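# Tighten a loose nut on a cylinder using the impact wrench

## Task

Use the impact wrench to tighten the nut that sits loose on the cylinder.

## Robot and tools

ROBOT. Two arms with six joints and a parallel gripper each, named left_arm and right_arm. The names are labels, not sides of a picture. Bases in the scene frame: left_arm at (+0.034, +0.351, 0) m, quat_wxyz (+0.998, 0, 0, -0.066); right_arm at (+0.031, -0.334, 0) m, quat_wxyz (+1.000, 0, 0, +0.020). Joint order per arm, used in every row and every per-joint list: waist, shoulder, elbow, wrist pitch, wrist yaw, wrist roll. Stated ranges in rad: waist -2.618 to 3.054, shoulder 0.000 to 3.142, elbow 0.000 to 3.142, wrist pitch -1.571 to 1.571, wrist yaw -1.571 to 1.571, wrist roll -2.094 to 2.094. The real end of a joint may differ from these by up to 0.036 rad.

FRAME. One scene frame is shared by both arms. Its origin is on the table top midway between the arms, +z is up, +x points out over the table, and left_arm sits toward +y. The fingers of a gripper point along its own +z and close along its own y. The reported hand point lies between the pads, roughly 1 cm short of the fingertips. It can be somewhat wrong, and more so when the arm is stretched far out.

ROW FORMAT. A row is a single flat list of 14 numbers, each in [-1, 1], and it always covers both arms: six joint values and then the opening for left_arm, followed by the same seven for right_arm. The joint values are scaled offsets. A value of 1.0 means 1.202 rad at the waist, 1.258 at the shoulder, 1.238 at the elbow, 2.073 at wrist pitch and 2.022 at wrist yaw and at wrist roll. The opening is absolute rather than an offset: +1 is fully open and -1 is closed.

execute_actions(actions). This takes a list of actions. Each action is a table of 1 to 15 rows, and each row runs for one control step of 1/30 s. If an action has fewer than 15 rows, its last row repeats until 15 steps are done. The joint offsets in every row are measured from the angles the arm had when that action began, not from the row before it. For the first action of a call, that means the last angles reported in this scene. An empty list only returns the current state and images. An action is rejected for both arms if it would carry a joint more than 0.036 rad past its range. If the first action is rejected, or any action is malformed, nothing in the call runs. A joint pushed against its true end stops there, and the result then reads "joint sent to its limit". If that line is absent, it does not prove the joint has more room.

move(target, speed, blocking). target is one 14-number row. Its joint offsets are counted from the "Joint positions" in the most recent result in this scene that printed them, not from where the arm happens to be when the move starts. Its openings are absolute and are sent immediately. All joints follow paths that finish together, so the hand moves along a curve, and the motion does not avoid obstacles or the other arm. speed is the top rate in rad/s of whichever joint has farthest to go: 0.01 to 2, default 0.5. Paths last between 0.5 and 10 s and stop after 10 s even if unfinished. With blocking=false you get a result after 0.5 s while motion continues. Further rows and moves are refused until a result shows the move has ended; use wait or stop first. The "move:" line gives the ending (done, off_target, moving, held, fault), limits=held or limits=none, and the joint of each arm that is farthest from its target. To keep pressing as hard as before, send the offsets that take "Joint positions" to "Joint targets". A faster move hits harder, and a target set deeper past the contact presses harder.

wait(seconds). Lets the scene run for 0 to 10 s while each arm keeps its last command. A running move carries on, and the wait returns early when it finishes. stop() brakes a running move to rest; a fast arm needs room to brake, and the fingers keep moving. zoom_image(camera, region) enlarges part of the latest image from cam_high, cam_left_wrist or cam_right_wrist. region is [x0, y0, x1, y1] in pixels, origin at the top left, at most 504 by 504. read_manual(section) only returns the "licences" text. finished_scene(scene) ends the current scene, given its number, and cannot be undone, so the nut must already be tight and stay that way.

RESULTS. The state line gives each gripper's position in m and quat_wxyz in the scene frame. "Joint positions" and "Joint velocities" list the six joints in rad and rad/s, then the gap between the pads in m (0.094 when fully open). "Joint targets" shows where the joints are being driven now. grip_measured is the measured opening on the command scale, and it may be off by about 1 mm. "joint command not followed" means a clearance check altered some joint targets. MOTOR HOT appears from 75 °C. An OVER-TEMPERATURE FAULT stops an arm: at 90 °C it stops for 10 s, and at 100 °C the arm goes limp and falls. Images come from cam_high, cam_left_wrist and cam_right_wrist, each 504x504.

MOTION LIMITS. Each joint target is held within a fixed lead of the measured angle: 0.202 rad waist, 0.258 shoulder, 0.238 elbow, 0.573 wrist pitch, 0.522 wrist yaw and roll. Steps that would move the hand more than 70 mm are scaled back. Large changes therefore take several actions, and any remainder should be sent again. Zero offsets can let an arm sag. To hold it in place, command it back to the wanted angles in the first call of a reply and send zeros in later calls.

GRIPPING. To hold something, command an opening below grip_measured; about 0.03 lower gives a firm hold. Pads push with roughly 50 to 62 N, less on parts thinner than about 2 mm. Holding a load heats the motors. Held parts may be tugged now and then, and loose objects pushed.

AVOID. Do not knock anything off the table, drop or slip the wrench, slam or hit hard, or push very hard. Keep the two arms from colliding or pressing on each other.

Each tool is called after "Call:" as a command line: name --argument value for each argument, lists and objects as JSON in quotes; but a table of rows of numbers goes row by row, as --pt "numbers of a row", without its own name.

## Session

Call:
execute_actions --actions '[]'

Scene clock: 0.00 s.
left_arm: end_effector_position=(+0.2930, +0.2712, +0.1989) grip_measured=+1.000 end_effector_quat_wxyz=(+0.176, +0.508, +0.824, +0.178) | right_arm: end_effector_position=(+0.3229, -0.1973, +0.1470) grip_measured=+1.000 end_effector_quat_wxyz=(-0.228, +0.832, -0.419, +0.282)
Joint names: [waist, shoulder, elbow, wrist pitch, wrist yaw, wrist roll]
Joint positions: left_arm=[-0.391  1.22   1.193 -1.163 -0.342  0.647  0.094] | right_arm=[ 0.52   1.14   0.792 -0.511  0.232 -1.735  0.094]
Joint velocities: left_arm=[ 0.007 -0.007 -0.007  0.007 -0.022  0.022  0.   ] | right_arm=[-0.002  0.022  0.017  0.022  0.066  0.095  0.   ]
Motor temperatures (°C, as the motors report them): left_arm=[17 23 25 34 23 19] | right_arm=[17 20 20 27 17 17]
Joint targets: left_arm=[-0.391 1.211 1.206 -1.155 -0.344 0.642] | right_arm=[0.520 1.136 0.795 -0.526 0.230 -1.732]
camera_calibration (this result's frames):
cam_left_wrist: T_world_to_cam=[[-0.717308, -0.462008, -0.521553, 0.442799], [-0.648352, 0.716725, 0.256799, -0.00295936], [0.255167, 0.522354, -0.813656, 0.0426845], [0, 0, 0, 1]] pos_world=[0.304813, 0.184402, 0.266434]
cam_right_wrist: T_world_to_cam=[[0.478976, 0.65911, 0.579789, -0.114293], [-0.0466254, -0.640447, 0.766585, -0.224419], [0.876589, -0.394209, -0.276028, -0.216524], [0, 0, 0, 1]] pos_world=[0.234082, -0.153753, 0.178535]

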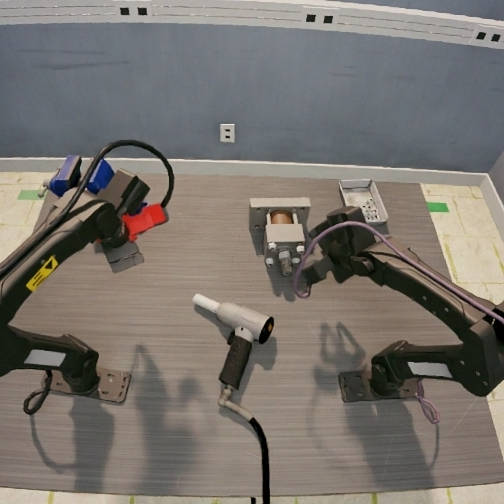

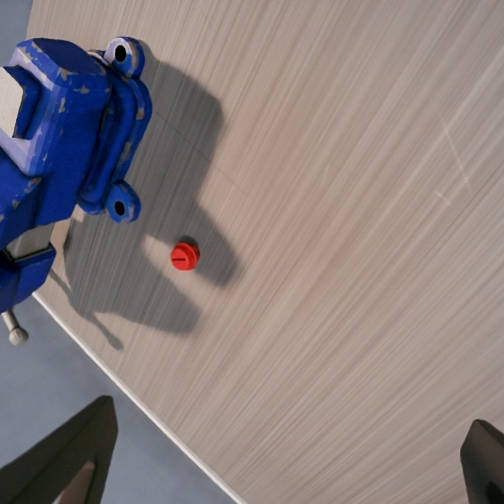

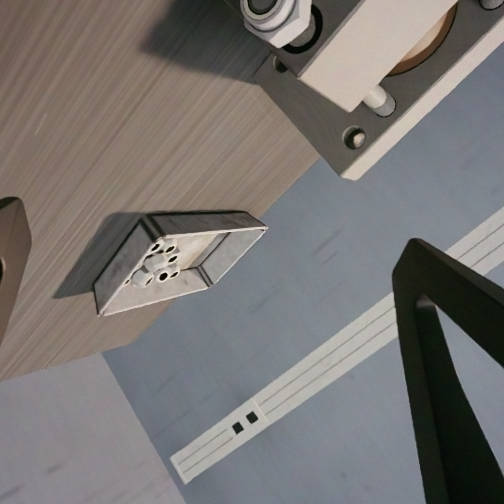

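Call:
zoom_image --camera "cam_high" --region '[180, 200, 340, 360]'

Region (180, 200, 340, 360) of cam_high's 504x504 image, scaled by 3.150, with more detail than that image has.

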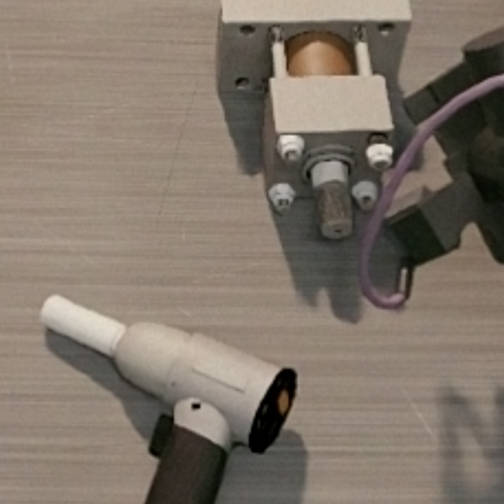

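Call:
move --target '[-0.25,0,-0.1,0.3,0.17,-0.32,1,0.5,0.08,0.03,0.13,-0.115,0.86,1]' --speed 0.9

Scene clock: 9.13 s.
left_arm: end_effector_position=(+0.2887, +0.0830, +0.2303) grip_measured=+1.000 end_effector_quat_wxyz=(+0.387, +0.362, +0.832, -0.163) | right_arm: end_effector_position=(+0.1830, +0.0085, +0.1695) grip_measured=+1.000 end_effector_quat_wxyz=(+0.369, -0.490, +0.754, +0.236)
Joint names: [waist, shoulder, elbow, wrist pitch, wrist yaw, wrist roll]
Joint positions: left_arm=[-0.682  1.22   1.078 -0.561 -0.004  0.007  0.094] | right_arm=[ 1.112  1.225  0.807 -0.246  0.006 -0.003  0.094]
Joint velocities: left_arm=[ 0.012  0.022 -0.002 -0.066 -0.007  0.022  0.   ] | right_arm=[-0.002 -0.012  0.007  0.051 -0.022  0.037  0.   ]
Motor temperatures (°C, as the motors report them): left_arm=[17 24 26 35 23 19] | right_arm=[17 20 21 28 17 17]
Joint targets: left_arm=[-0.691 1.220 1.069 -0.541 0.002 -0.000] | right_arm=[1.121 1.241 0.829 -0.241 -0.001 0.004]
move: off_target (right_arm); limits=none; left_arm: farthest joint: the wrist pitch, 0.020 radians from its target (0.622 radians at the start); right_arm: farthest joint: the elbow, 0.022 radians from its target (0.037 radians at the start)
camera_calibration (this result's frames):
cam_left_wrist: T_world_to_cam=[[-0.667429, -0.744633, -0.00772593, 0.2598], [-0.683692, 0.616852, -0.389948, 0.288501], [0.295134, -0.254981, -0.920804, 0.245344], [0, 0, 0, 1]] pos_world=[0.298234, 0.0780518, 0.340422]
cam_right_wrist: T_world_to_cam=[[0.934218, -0.331434, 0.131861, -0.194863], [-0.312908, -0.938938, -0.14312, 0.0891024], [0.171244, 0.092445, -0.980882, 0.237869], [0, 0, 0, 1]] pos_world=[0.169192, -0.00291238, 0.271769]

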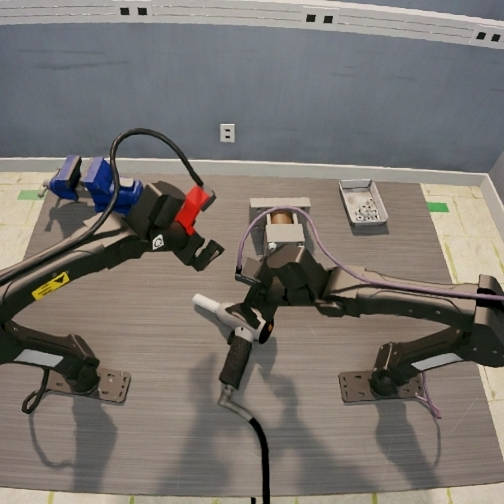

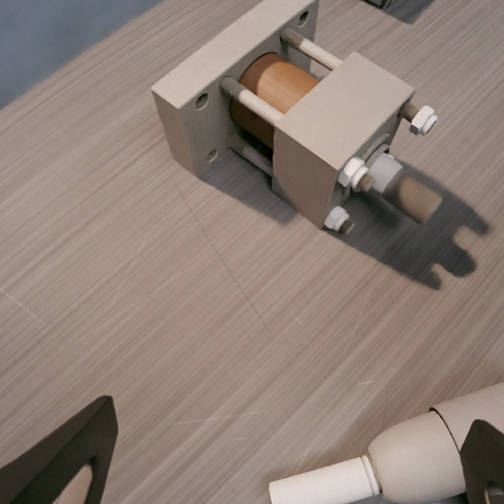

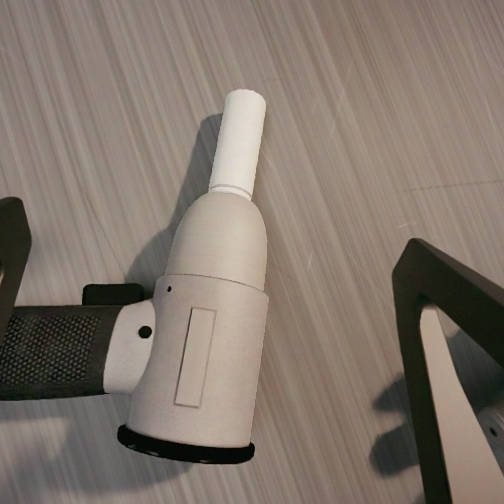

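Call:
move --target '[0.4,0,-0.2,0.3,0,-0.7,0.4,-0.35,0.7,0.70,-0.56,-0.31,-0.21,0.65]' --speed 0.8

Scene clock: 24.67 s.
left_arm: end_effector_position=(+0.4235, +0.2134, +0.2476) grip_measured=+0.401 end_effector_quat_wxyz=(+0.370, -0.416, +0.703, -0.442) | right_arm: end_effector_position=(+0.2156, -0.0273, +0.0878) grip_measured=+0.652 end_effector_quat_wxyz=(-0.169, -0.485, +0.814, +0.273)
Joint names: [waist, shoulder, elbow, wrist pitch, wrist yaw, wrist roll]
Joint positions: left_arm=[-0.21   1.22   0.837  0.042 -0.003 -1.409  0.066] | right_arm=[ 0.697  2.093  1.652 -1.39  -0.606 -0.418  0.078]
Joint velocities: left_arm=[ 0.007  0.007 -0.002 -0.022 -0.007 -0.022 -0.002] | right_arm=[ 0.002  0.007 -0.022 -0.022  0.051 -0.007  0.   ]
Motor temperatures (°C, as the motors report them): left_arm=[17 24 26 37 23 19] | right_arm=[17 20 22 29 17 17]
Joint targets: left_arm=[-0.201 1.220 0.830 0.061 -0.005 -1.408] | right_arm=[0.691 2.105 1.674 -1.407 -0.621 -0.427]
move: off_target (right_arm); limits=none; left_arm: farthest joint: the wrist pitch, 0.018 radians from its target (0.622 radians at the start); right_arm: farthest joint: the elbow, 0.022 radians from its target (0.866 radians at the start)
camera_calibration (this result's frames):
cam_left_wrist: T_world_to_cam=[[0.334386, -0.231314, 0.913608, -0.314881], [-0.716016, -0.692681, 0.0866882, 0.482055], [0.612787, -0.683145, -0.397247, 0.0819064], [0, 0, 0, 1]] pos_world=[0.400259, 0.317028, 0.278426]
cam_right_wrist: T_world_to_cam=[[0.766735, -0.251646, -0.590586, -0.124774], [0.0983513, -0.863061, 0.495432, -0.0887072], [-0.634385, -0.43795, -0.636989, 0.284549], [0, 0, 0, 1]] pos_world=[0.284906, 0.0166597, 0.151513]

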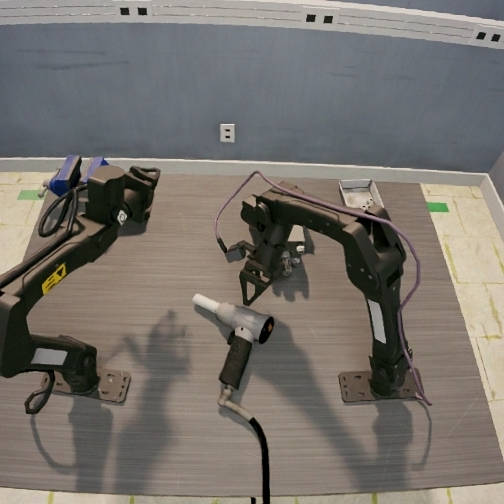

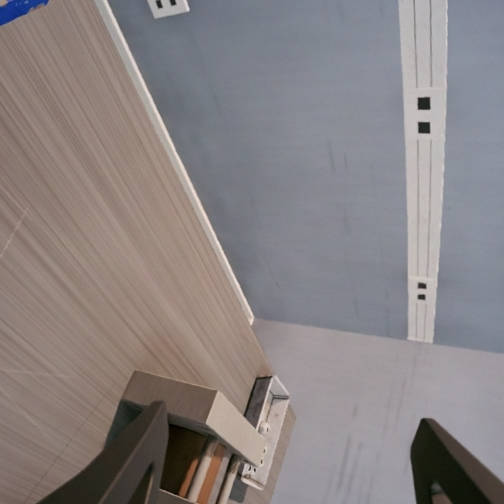

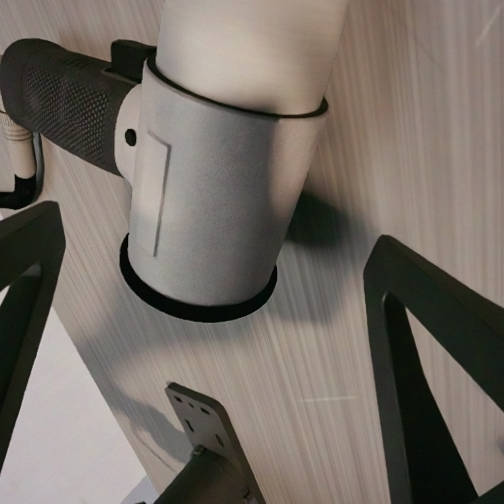

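Call:
move --target '[0,0,0,0,0,0,0.4,0.097,0.012,-0.185,0.147,-0.025,0.063,0.6]' --speed 0.25

Call:
execute_actions --actions '[[[0,0,0,0,0,0,0.4,0,0,0,0,0,0,0.4]],[[0,0,0,0,0,0,0.4,0,0,0,0,0,0,0.1]]]'

Scene clock: 32.43 s.
left_arm: end_effector_position=(+0.4235, +0.2134, +0.2476) grip_measured=+0.401 end_effector_quat_wxyz=(+0.370, -0.416, +0.703, -0.443) | right_arm: end_effector_position=(+0.1772, -0.0060, +0.0367) grip_measured=+0.602 end_effector_quat_wxyz=(-0.172, -0.485, +0.811, +0.278)
Joint names: [waist, shoulder, elbow, wrist pitch, wrist yaw, wrist roll]
Joint positions: left_arm=[-0.21   1.22   0.837  0.042 -0.003 -1.411  0.066] | right_arm=[ 0.805  2.093  1.438 -1.104 -0.643 -0.294  0.075]
Joint velocities: left_arm=[-0.007 -0.007  0.002 -0.007 -0.051  0.022  0.001] | right_arm=[-0.002 -0.002 -0.002  0.007  0.022  0.022 -0.001]
Motor temperatures (°C, as the motors report them): left_arm=[17 24 26 38 22 19] | right_arm=[17 22 22 27 17 17]
Joint targets: left_arm=[-0.210 1.220 0.837 0.042 -0.003 -1.409] | right_arm=[0.813 2.108 1.423 -1.086 -0.657 -0.291]
move: done; limits=none; left_arm: farthest joint: the wrist roll, 0.002 radians from its target (0.001 radians at the start); right_arm: farthest joint: the wrist pitch, 0.019 radians from its target (0.305 radians at the start)
camera_calibration (this result's frames):
cam_left_wrist: T_world_to_cam=[[0.33508, -0.229552, 0.913798, -0.315598], [-0.715522, -0.692989, 0.0882914, 0.481514], [0.612984, -0.683427, -0.396456, 0.0816871], [0, 0, 0, 1]] pos_world=[0.400212, 0.317065, 0.278264]
cam_right_wrist: T_world_to_cam=[[0.761486, -0.244905, -0.600133, -0.118802], [0.105073, -0.866987, 0.487127, -0.0421237], [-0.639608, -0.433998, -0.634466, 0.237791], [0, 0, 0, 1]] pos_world=[0.246985, 0.037585, 0.100093]

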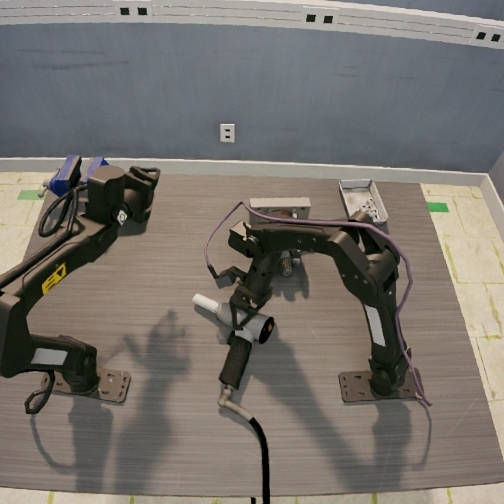

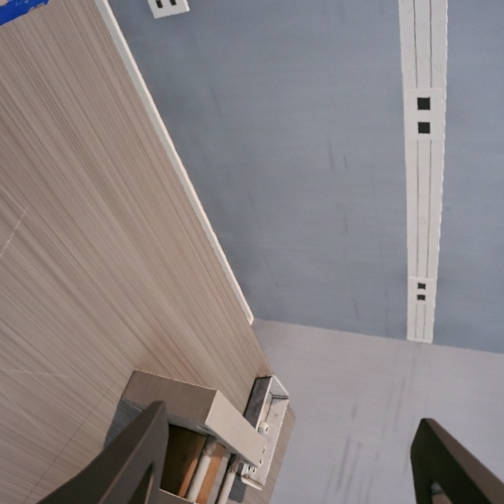

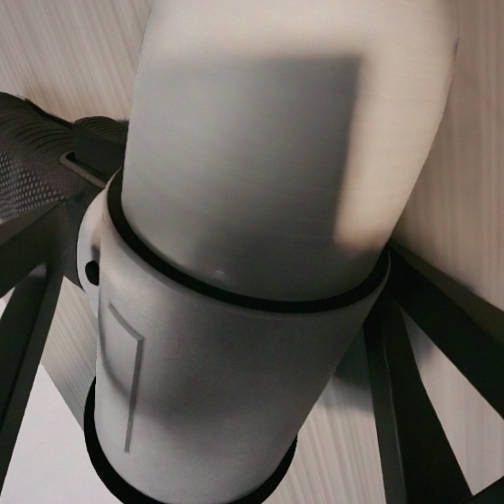

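Scene clock: 33.43 s.
left_arm: end_effector_position=(+0.4235, +0.2134, +0.2476) grip_measured=+0.401 end_effector_quat_wxyz=(+0.369, -0.417, +0.702, -0.443) | right_arm: end_effector_position=(+0.1794, -0.0042, +0.0368) grip_measured=+0.290 end_effector_quat_wxyz=(-0.176, -0.460, +0.823, +0.282)
Joint names: [waist, shoulder, elbow, wrist pitch, wrist yaw, wrist roll]
Joint positions: left_arm=[-0.21   1.22   0.837  0.042 -0.003 -1.414  0.066] | right_arm=[ 0.798  2.096  1.438 -1.095 -0.656 -0.243  0.061]
Joint velocities: left_arm=[-0.007  0.017 -0.017 -0.007  0.007 -0.007  0.   ] | right_arm=[-0.022 -0.002 -0.007 -0.081  0.037 -0.037  0.   ]
Motor temperatures (°C, as the motors report them): left_arm=[17 24 26 38 22 19] | right_arm=[17 22 21 27 17 17]
Joint targets: left_arm=[-0.210 1.220 0.837 0.042 -0.003 -1.412] | right_arm=[0.805 2.093 1.438 -1.102 -0.634 -0.288]
camera_calibration (this result's frames):
cam_left_wrist: T_world_to_cam=[[0.33605, -0.227084, 0.914059, -0.316599], [-0.714829, -0.693414, 0.0905362, 0.480756], [0.613262, -0.68382, -0.395348, 0.0813788], [0, 0, 0, 1]] pos_world=[0.400145, 0.317117, 0.278038]
cam_right_wrist: T_world_to_cam=[[0.735689, -0.290712, -0.611758, -0.115108], [0.0721683, -0.864419, 0.497566, -0.0352614], [-0.673463, -0.410203, -0.614963, 0.2455], [0, 0, 0, 1]] pos_world=[0.252564, 0.0367612, 0.0981003]

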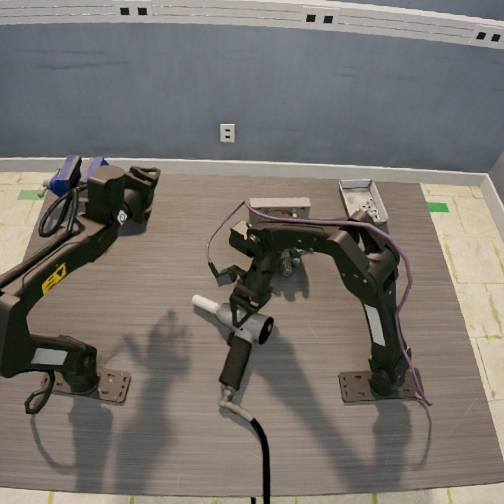

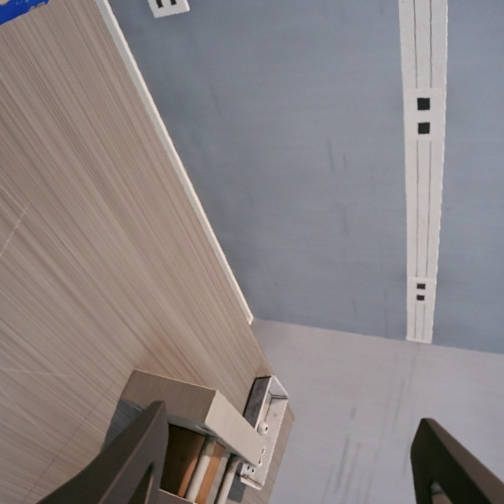

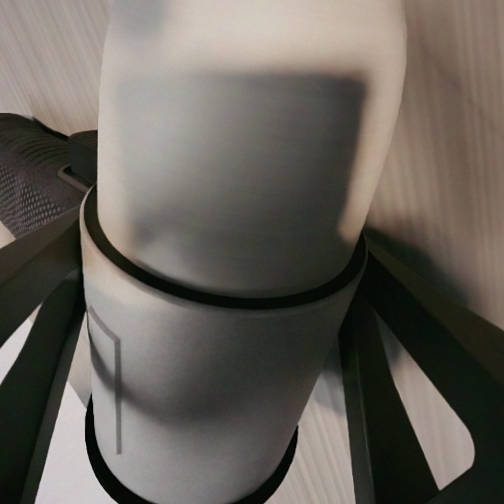

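Call:
execute_actions --actions '[[[0,0,0,0,0,0,0.4,0,-0.05,0.03,-0.02,-0.07,0.01,0.1]],[[0,0,0,0,0,0,0.4,-0.02,-0.09,0.0,-0.01,-0.092,0.035,0.1]],[[0,0,0,0,0,0,0.4,-0.028,-0.115,-0.018,0.0,-0.092,0.048,0.1]],[[0,0,0,0,0,0,0.4,-0.028,-0.115,-0.018,0.008,-0.092,0.048,0.1]],[[0,0,0,0,0,0,0.4,-0.028,-0.115,-0.018,0.016,-0.092,0.048,0.1]],[[0,0,0,0,0,0,0.4,-0.028,-0.115,-0.018,0.024,-0.092,0.048,0.1]],[[0,0,0,0,0,0,0.4,-0.028,-0.11,-0.018,0.032,-0.092,0.048,0.1]]]'

Scene clock: 41.93 s.
left_arm: end_effector_position=(+0.4235, +0.2134, +0.2476) grip_measured=+0.401 end_effector_quat_wxyz=(+0.367, -0.421, +0.700, -0.445) | right_arm: end_effector_position=(+0.2002, -0.0500, +0.0889) grip_measured=+0.290 end_effector_quat_wxyz=(-0.112, -0.225, +0.921, +0.296)
Joint names: [waist, shoulder, elbow, wrist pitch, wrist yaw, wrist roll]
Joint positions: left_arm=[-0.21   1.22   0.837  0.042 -0.003 -1.424  0.066] | right_arm=[ 0.66   1.711  1.154 -0.939 -0.641  0.246  0.061]
Joint velocities: left_arm=[-0.007 -0.017 -0.012  0.051  0.022  0.066  0.001] | right_arm=[-0.022  0.002  0.002 -0.037 -0.007 -0.007 -0.001]
Motor temperatures (°C, as the motors report them): left_arm=[17 24 27 39 22 19] | right_arm=[17 24 21 26 19 17]
Joint targets: left_arm=[-0.210 1.220 0.837 0.042 -0.003 -1.422] | right_arm=[0.650 1.636 1.189 -0.899 -0.833 0.265]
camera_calibration (this result's frames):
cam_left_wrist: T_world_to_cam=[[0.339635, -0.217903, 0.914968, -0.320302], [-0.712234, -0.694943, 0.0988774, 0.477918], [0.614305, -0.685254, -0.391225, 0.0802225], [0, 0, 0, 1]] pos_world=[0.399894, 0.317304, 0.277195]
cam_right_wrist: T_world_to_cam=[[0.4795, -0.650934, -0.588527, -0.080639], [-0.360638, -0.757574, 0.544079, -0.0144291], [-0.800012, -0.0486402, -0.598009, 0.314612], [0, 0, 0, 1]] pos_world=[0.285156, -0.048119, 0.148533]

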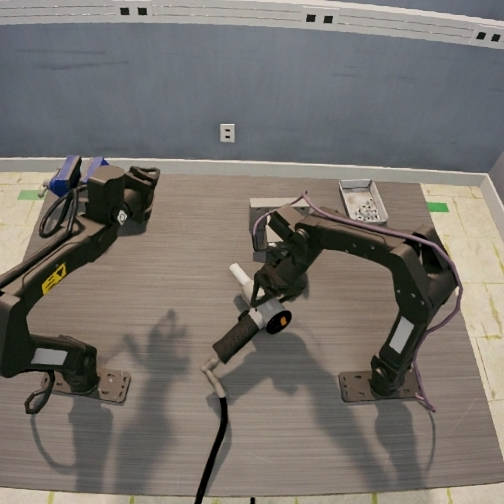

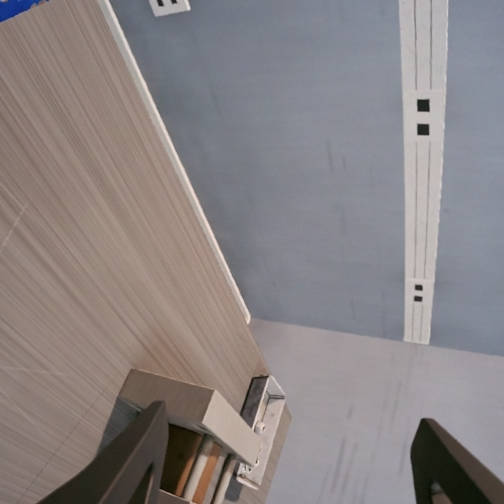

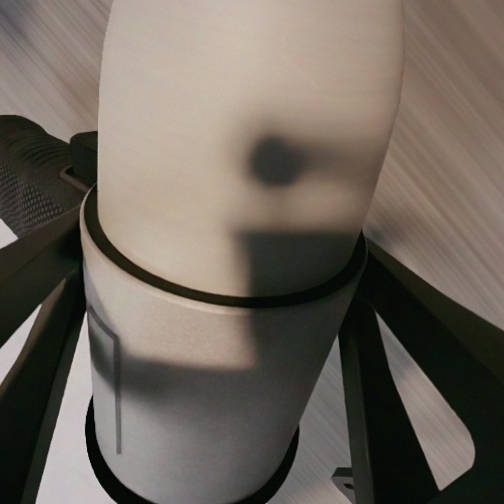

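Call:
execute_actions --actions '[[[-0.09,0,0,0,0,0.01,0.2,-0.01,-0.112,-0.022,0.038,-0.09,0.03,0.1]],[[-0.09,0,0,0,0,0.01,0.2,-0.015,-0.11,-0.022,0.043,-0.09,0.033,0.1]],[[-0.09,0,0,0,0,0.01,0.2,-0.02,-0.108,-0.022,0.048,-0.09,0.033,0.1]],[[-0.09,0,0,0,0,0.01,0.2,-0.025,-0.106,-0.02,0.054,-0.09,0.033,0.1]],[[-0.09,0,0,0.03,0,0,0.2,-0.03,-0.104,-0.02,0.06,-0.09,0.033,0.1]],[[-0.09,0.1,0,0.03,0,0,0.2,-0.03,-0.102,-0.02,0.066,-0.088,0.033,0.1]],[[-0.09,0.1,0,0.03,0,0,0.2,-0.03,-0.1,-0.02,0.072,-0.088,0.033,0.1]],[[-0.07,0.1,0,0.03,0,0,0.2,-0.03,-0.1,-0.02,0.078,-0.088,0.033,0.1]]]'

Call:
zoom_image --camera "cam_high" --region '[230, 210, 360, 340]'

Scene clock: 53.20 s.
left_arm: end_effector_position=(+0.1987, -0.0720, +0.0976) grip_measured=+0.201 end_effector_quat_wxyz=(+0.105, -0.093, +0.883, -0.448) | right_arm: end_effector_position=(+0.1535, -0.1242, +0.0738) grip_measured=+0.290 end_effector_quat_wxyz=(-0.065, -0.042, +0.940, +0.333)
Joint names: [waist, shoulder, elbow, wrist pitch, wrist yaw, wrist roll]
Joint positions: left_arm=[-1.051  1.653  0.82   0.218  0.043 -1.415  0.056] | right_arm=[ 0.539  1.196  0.61  -0.714 -0.644  0.582  0.061]
Joint velocities: left_arm=[ 0.002  0.017 -0.012  0.051  0.051  0.022 -0.   ] | right_arm=[-0.007 -0.002 -0.017  0.007  0.051 -0.007  0.   ]
Motor temperatures (°C, as the motors report them): left_arm=[17 24 27 39 22 19] | right_arm=[17 26 22 27 22 17]
Joint targets: left_arm=[-1.050 1.634 0.825 0.235 0.037 -1.414] | right_arm=[0.524 1.134 0.657 -0.587 -0.816 0.612]
camera_calibration (this result's frames):
cam_left_wrist: T_world_to_cam=[[0.140101, -0.614588, 0.776307, -0.144326], [-0.970361, 0.0706948, 0.23109, 0.227859], [-0.196906, -0.785674, -0.586468, 0.137124], [0, 0, 0, 1]] pos_world=[0.268326, 0.00292495, 0.139804]
cam_right_wrist: T_world_to_cam=[[0.183271, -0.758138, -0.62581, -0.080549], [-0.603986, -0.589109, 0.536797, -0.020476], [-0.775637, 0.279601, -0.565872, 0.299308], [0, 0, 0, 1]] pos_world=[0.234549, -0.156817, 0.129953]

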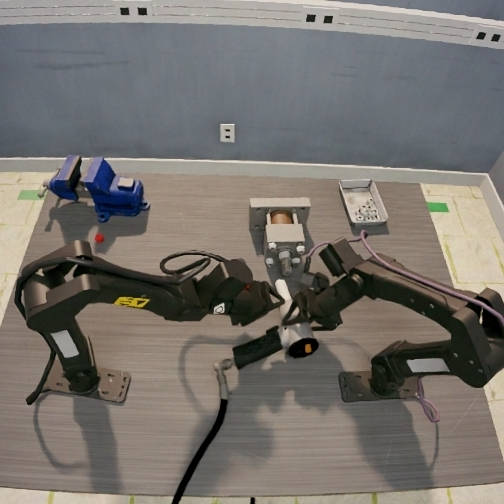

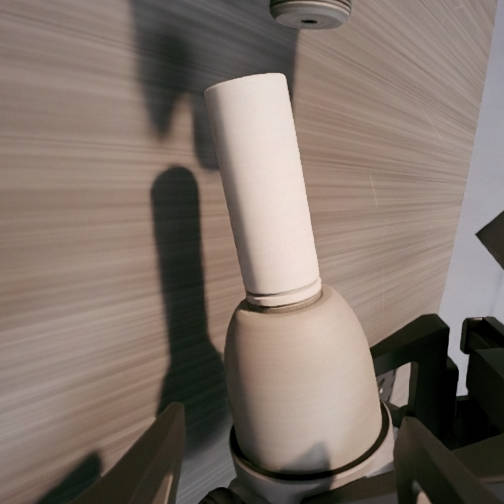

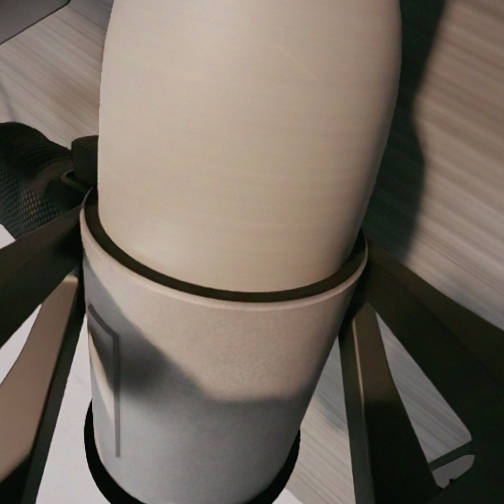

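Region (230, 210, 360, 340) of cam_high's 504x504 image, scaled by 3.877, with more detail than that image has.

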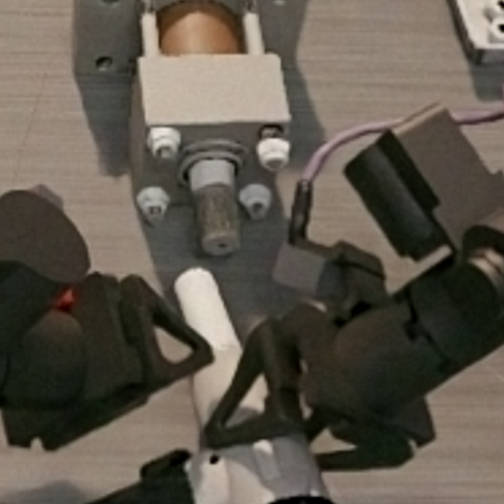

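Call:
execute_actions --actions '[[[0.05,-0.055,0.03,0.01,-0.025,0.02,0.2,-0.038,-0.062,0.075,0.066,-0.065,0.025,0.1]],[[0,0,0,0.005,0,0,0.2,-0.038,-0.062,0.075,0.068,-0.065,0.025,0.1]],[[0,0,0,0.005,0,0,0.2,-0.038,-0.062,0.075,0.07,-0.065,0.025,0.1]]]'

Call:
zoom_image --camera "cam_high" --region '[230, 210, 360, 340]'

Scene clock: 58.00 s.
left_arm: end_effector_position=(+0.2312, -0.0625, +0.1262) grip_measured=+0.201 end_effector_quat_wxyz=(+0.149, -0.115, +0.863, -0.469) | right_arm: end_effector_position=(+0.1749, -0.1380, +0.0806) grip_measured=+0.290 end_effector_quat_wxyz=(-0.040, +0.018, +0.944, +0.326)
Joint names: [waist, shoulder, elbow, wrist pitch, wrist yaw, wrist roll]
Joint positions: left_arm=[-0.993  1.601  0.828  0.229  0.004 -1.393  0.056] | right_arm=[ 0.458  1.165  0.629 -0.739 -0.609  0.63   0.061]
Joint velocities: left_arm=[ 0.012  0.017  0.002  0.007 -0.007  0.095 -0.001] | right_arm=[-0.012  0.002 -0.027 -0.051  0.007  0.022  0.001]
Motor temperatures (°C, as the motors report them): left_arm=[17 25 27 39 22 19] | right_arm=[17 25 23 28 22 18]
Joint targets: left_arm=[-0.993 1.601 0.828 0.240 0.004 -1.392] | right_arm=[0.435 1.096 0.722 -0.571 -0.742 0.666]
camera_calibration (this result's frames):
cam_left_wrist: T_world_to_cam=[[0.1335, -0.563937, 0.814956, -0.165394], [-0.986413, 0.00383062, 0.164238, 0.260077], [-0.0957414, -0.825809, -0.555764, 0.137917], [0, 0, 0, 1]] pos_world=[0.291828, 0.0196253, 0.168723]
cam_right_wrist: T_world_to_cam=[[0.0899759, -0.789002, -0.607767, -0.0800946], [-0.678939, -0.495062, 0.542176, 0.00633321], [-0.72866, 0.363854, -0.580228, 0.328193], [0, 0, 0, 1]] pos_world=[0.250648, -0.179474, 0.138314]

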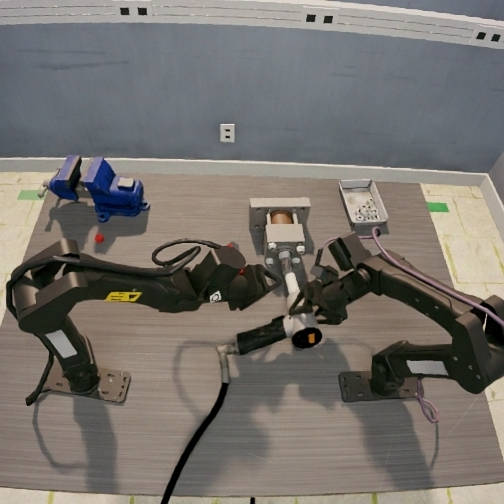

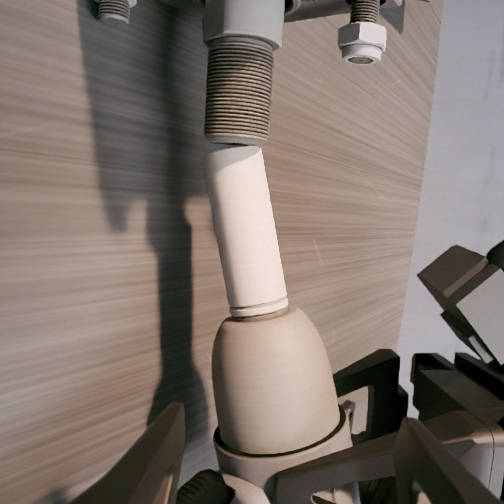

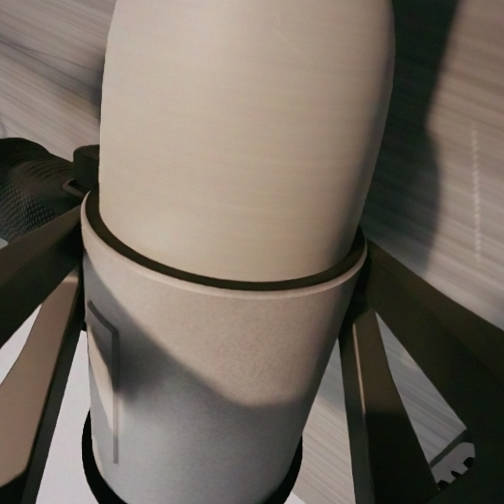

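Region (230, 210, 360, 340) of cam_high's 504x504 image, scaled by 3.877, with more detail than that image has.

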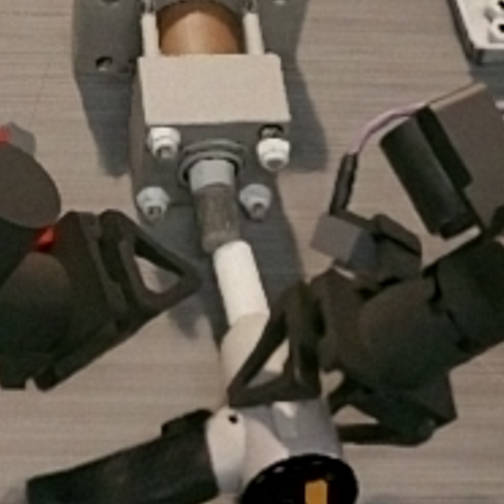

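Call:
execute_actions --actions '[]'

Scene clock: 65.07 s.
left_arm: end_effector_position=(+0.2312, -0.0625, +0.1262) grip_measured=+0.201 end_effector_quat_wxyz=(+0.149, -0.115, +0.863, -0.469) | right_arm: end_effector_position=(+0.1749, -0.1380, +0.0806) grip_measured=+0.290 end_effector_quat_wxyz=(-0.040, +0.018, +0.944, +0.326)
Joint names: [waist, shoulder, elbow, wrist pitch, wrist yaw, wrist roll]
Joint positions: left_arm=[-0.993  1.601  0.828  0.229  0.004 -1.393  0.056] | right_arm=[ 0.458  1.165  0.629 -0.739 -0.609  0.63   0.061]
Joint velocities: left_arm=[ 0.002  0.002 -0.002 -0.022 -0.022  0.022 -0.001] | right_arm=[ 0.007 -0.012 -0.017  0.007  0.007 -0.007  0.   ]
Motor temperatures (°C, as the motors report them): left_arm=[17 25 26 39 22 19] | right_arm=[18 24 24 30 22 18]
Joint targets: left_arm=[-0.993 1.601 0.828 0.240 0.004 -1.392] | right_arm=[0.435 1.096 0.722 -0.571 -0.742 0.666]
camera_calibration (this result's frames):
cam_left_wrist: T_world_to_cam=[[0.1335, -0.563937, 0.814956, -0.165394], [-0.986413, 0.00383062, 0.164238, 0.260077], [-0.0957414, -0.825809, -0.555764, 0.137917], [0, 0, 0, 1]] pos_world=[0.291828, 0.0196253, 0.168723]
cam_right_wrist: T_world_to_cam=[[0.0899759, -0.789002, -0.607767, -0.0800946], [-0.678939, -0.495062, 0.542176, 0.00633321], [-0.72866, 0.363854, -0.580228, 0.328193], [0, 0, 0, 1]] pos_world=[0.250648, -0.179474, 0.138314]

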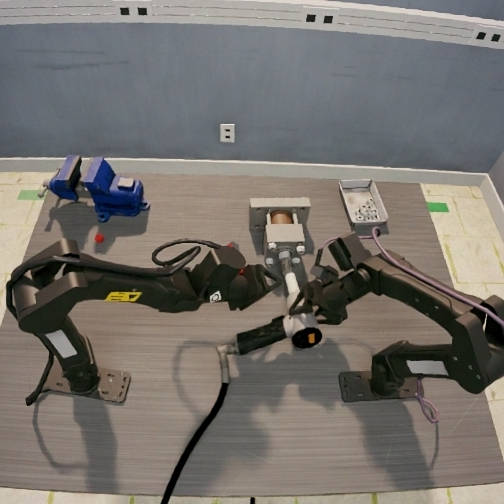

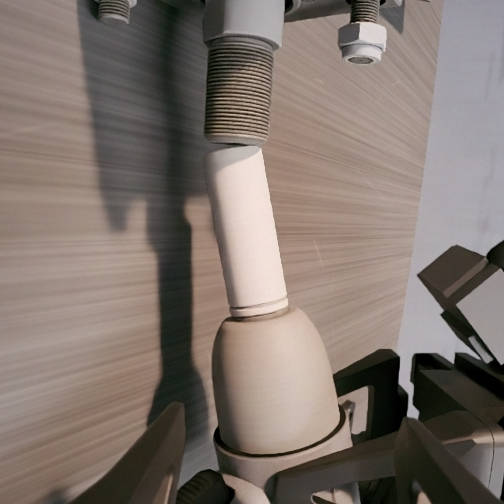

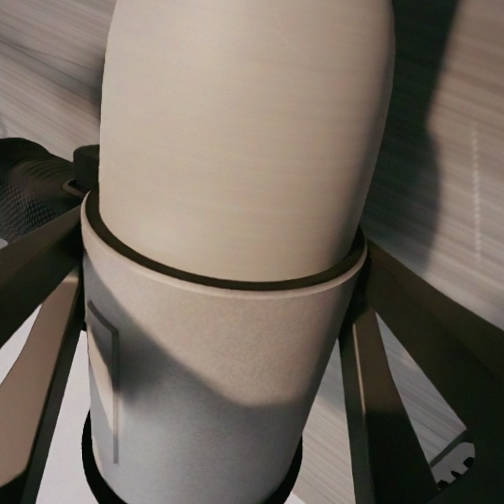

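Call:
move --target '[0,0,0,0.005,0,0,0.2, -0.01,-0.167,0.01,0.03,-0.07,0.018,0.1]' --speed 0.15

Call:
move --target '[0,0,0,0.005,0,0,0.2, -0.075,-0.045,0.05,0.08,-0.075,0.015,0.1]' --speed 0.15

Scene clock: 70.83 s.
left_arm: end_effector_position=(+0.2312, -0.0625, +0.1262) grip_measured=+0.201 end_effector_quat_wxyz=(+0.149, -0.115, +0.863, -0.469) | right_arm: end_effector_position=(+0.1603, -0.1497, +0.0890) grip_measured=+0.290 end_effector_quat_wxyz=(-0.015, +0.013, +0.945, +0.327)
Joint names: [waist, shoulder, elbow, wrist pitch, wrist yaw, wrist roll]
Joint positions: left_arm=[-0.993  1.601  0.828  0.229  0.004 -1.393  0.056] | right_arm=[ 0.459  1.016  0.585 -0.798 -0.586  0.631  0.061]
Joint velocities: left_arm=[-0.002  0.002 -0.007 -0.007 -0.037 -0.037  0.   ] | right_arm=[-0.007  0.007  0.002  0.051  0.066  0.051 -0.001]
Motor temperatures (°C, as the motors report them): left_arm=[17 25 26 39 22 19] | right_arm=[18 24 25 30 22 18]
Joint targets: left_arm=[-0.993 1.601 0.828 0.240 0.004 -1.392] | right_arm=[0.446 0.955 0.641 -0.677 -0.750 0.666]
move: off_target (right_arm); limits=none; left_arm: farthest joint: the wrist pitch, 0.010 radians from its target (0.010 radians at the start); right_arm: farthest joint: the wrist yaw, 0.165 radians from its target (0.142 radians at the start)
camera_calibration (this result's frames):
cam_left_wrist: T_world_to_cam=[[0.133852, -0.563797, 0.814995, -0.165471], [-0.986366, 0.00365917, 0.164528, 0.260019], [-0.0957429, -0.825905, -0.55562, 0.137893], [0, 0, 0, 1]] pos_world=[0.291825, 0.0196431, 0.168694]
cam_right_wrist: T_world_to_cam=[[0.114257, -0.788163, -0.604768, -0.0868527], [-0.708534, -0.49136, 0.506503, -0.0054569], [-0.696366, 0.370627, -0.614582, 0.32558], [0, 0, 0, 1]] pos_world=[0.23278, -0.191804, 0.150334]

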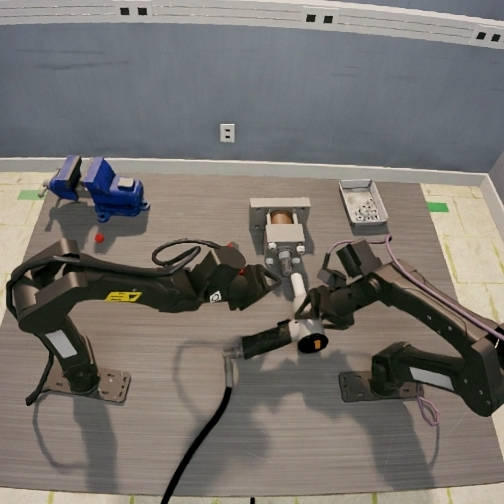

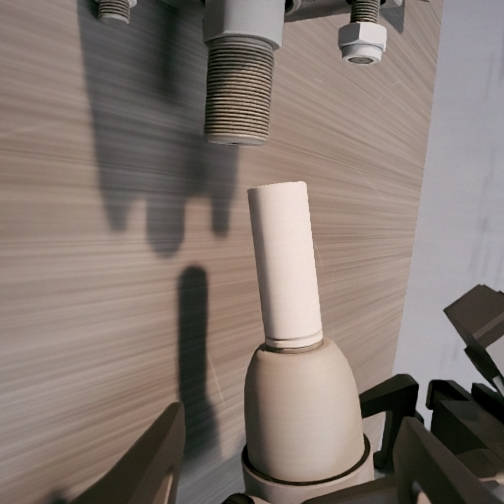

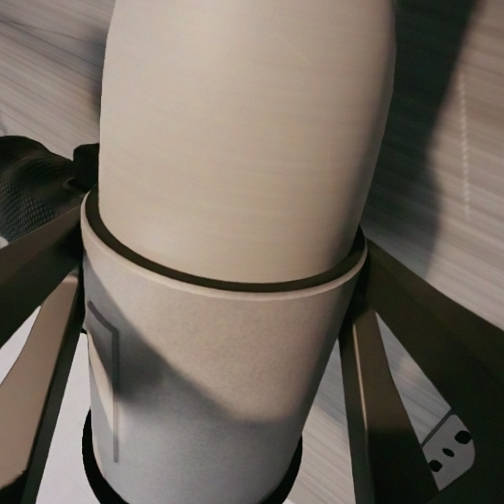

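Scene clock: 72.37 s.
left_arm: end_effector_position=(+0.2312, -0.0625, +0.1262) grip_measured=+0.201 end_effector_quat_wxyz=(+0.149, -0.115, +0.863, -0.469) | right_arm: end_effector_position=(+0.1719, -0.1609, +0.0809) grip_measured=+0.290 end_effector_quat_wxyz=(-0.008, +0.047, +0.946, +0.322)
Joint names: [waist, shoulder, elbow, wrist pitch, wrist yaw, wrist roll]
Joint positions: left_arm=[-0.993  1.601  0.828  0.229  0.004 -1.394  0.056] | right_arm=[ 0.387  1.031  0.566 -0.781 -0.581  0.625  0.061]
Joint velocities: left_arm=[-0.002 -0.017 -0.022 -0.007 -0.051  0.007 -0.   ] | right_arm=[ 0.002  0.007  0.007 -0.022  0.022  0.022  0.001]
Motor temperatures (°C, as the motors report them): left_arm=[17 25 26 39 22 19] | right_arm=[18 24 25 30 22 18]
Joint targets: left_arm=[-0.993 1.601 0.828 0.240 0.004 -1.393] | right_arm=[0.369 0.960 0.647 -0.632 -0.737 0.662]
move: off_target (right_arm); limits=none; left_arm: farthest joint: the wrist pitch, 0.010 radians from its target (0.010 radians at the start); right_arm: farthest joint: the wrist yaw, 0.157 radians from its target (0.152 radians at the start)
camera_calibration (this result's frames):
cam_left_wrist: T_world_to_cam=[[0.134556, -0.563517, 0.815072, -0.165626], [-0.98627, 0.00331642, 0.16511, 0.259902], [-0.0957457, -0.826098, -0.555334, 0.137846], [0, 0, 0, 1]] pos_world=[0.291817, 0.0196789, 0.168635]
cam_right_wrist: T_world_to_cam=[[0.0539784, -0.800984, -0.596247, -0.0942869], [-0.735783, -0.435585, 0.518545, 0.014064], [-0.675062, 0.410718, -0.612863, 0.335507], [0, 0, 0, 1]] pos_world=[0.241926, -0.207195, 0.142109]

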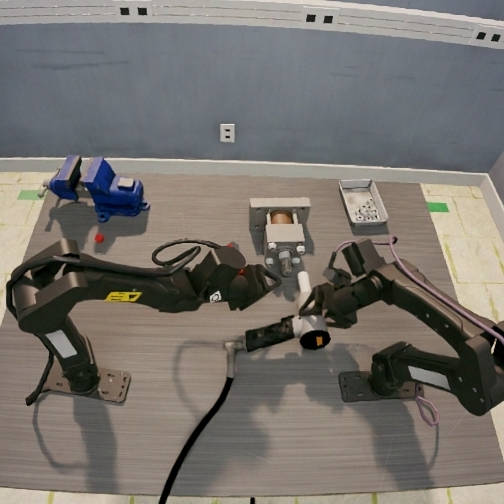

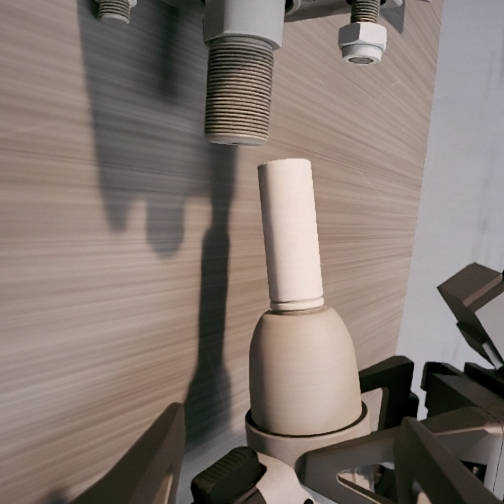

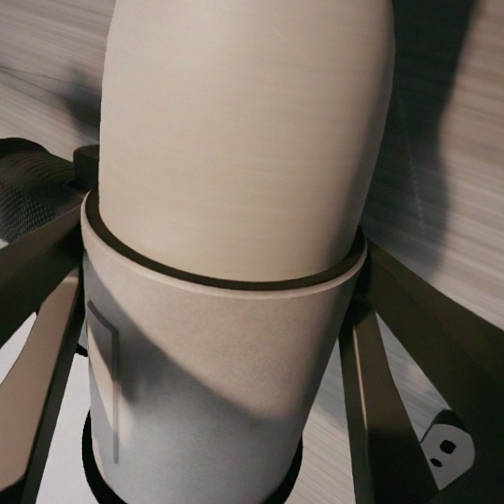

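Call:
execute_actions --actions '[[[0,0,0,0.005,0,0,0.2, -0.008,-0.07,0.1,0.06,-0.085,0.015,0.1]],[[0,0,0,0.005,0,0,0.2, -0.008,-0.065,0.09,0.06,-0.085,0.015,0.1]]]'

Call:
zoom_image --camera "cam_high" --region '[240, 220, 360, 340]'

Scene clock: 77.67 s.
left_arm: end_effector_position=(+0.2312, -0.0625, +0.1262) grip_measured=+0.201 end_effector_quat_wxyz=(+0.149, -0.116, +0.863, -0.469) | right_arm: end_effector_position=(+0.1790, -0.1537, +0.1118) grip_measured=+0.290 end_effector_quat_wxyz=(+0.019, +0.031, +0.937, +0.348)
Joint names: [waist, shoulder, elbow, wrist pitch, wrist yaw, wrist roll]
Joint positions: left_arm=[-0.993  1.601  0.828  0.229  0.004 -1.395  0.056] | right_arm=[ 0.387  0.985  0.637 -0.821 -0.605  0.62   0.061]
Joint velocities: left_arm=[ 0.007 -0.012 -0.002 -0.022  0.007  0.081  0.001] | right_arm=[ 0.007  0.002  0.012 -0.066  0.095  0.037  0.   ]
Motor temperatures (°C, as the motors report them): left_arm=[17 25 26 39 22 19] | right_arm=[18 23 25 31 23 18]
Joint targets: left_arm=[-0.993 1.601 0.828 0.240 0.004 -1.394] | right_arm=[0.377 0.922 0.721 -0.677 -0.767 0.652]
camera_calibration (this result's frames):
cam_left_wrist: T_world_to_cam=[[0.135611, -0.563097, 0.815188, -0.165859], [-0.986125, 0.00280268, 0.165983, 0.259726], [-0.0957495, -0.826386, -0.554904, 0.137774], [0, 0, 0, 1]] pos_world=[0.291806, 0.0197324, 0.168547]
cam_right_wrist: T_world_to_cam=[[0.102386, -0.768027, -0.63218, -0.0701323], [-0.760915, -0.469812, 0.447532, 0.0135458], [-0.640723, 0.435214, -0.632505, 0.356089], [0, 0, 0, 1]] pos_world=[0.245642, -0.202475, 0.17483]

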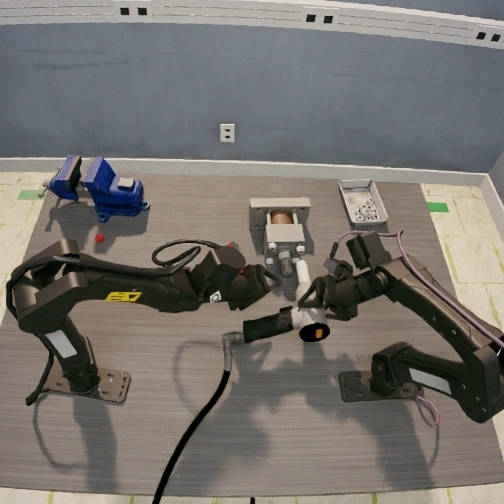

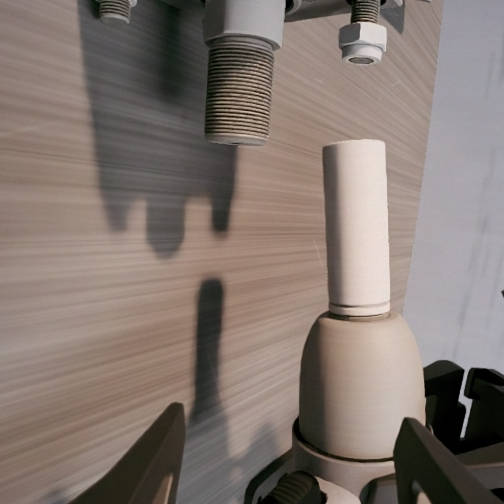

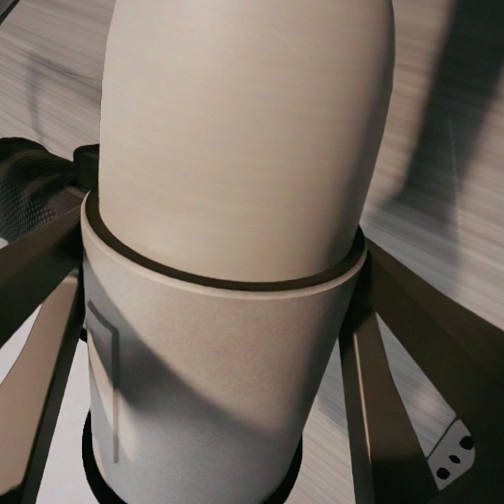

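Region (240, 220, 360, 340) of cam_high's 504x504 image, scaled by 4.200, with more detail than that image has.

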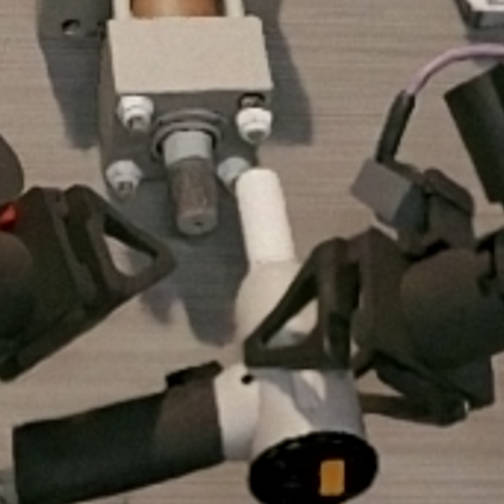

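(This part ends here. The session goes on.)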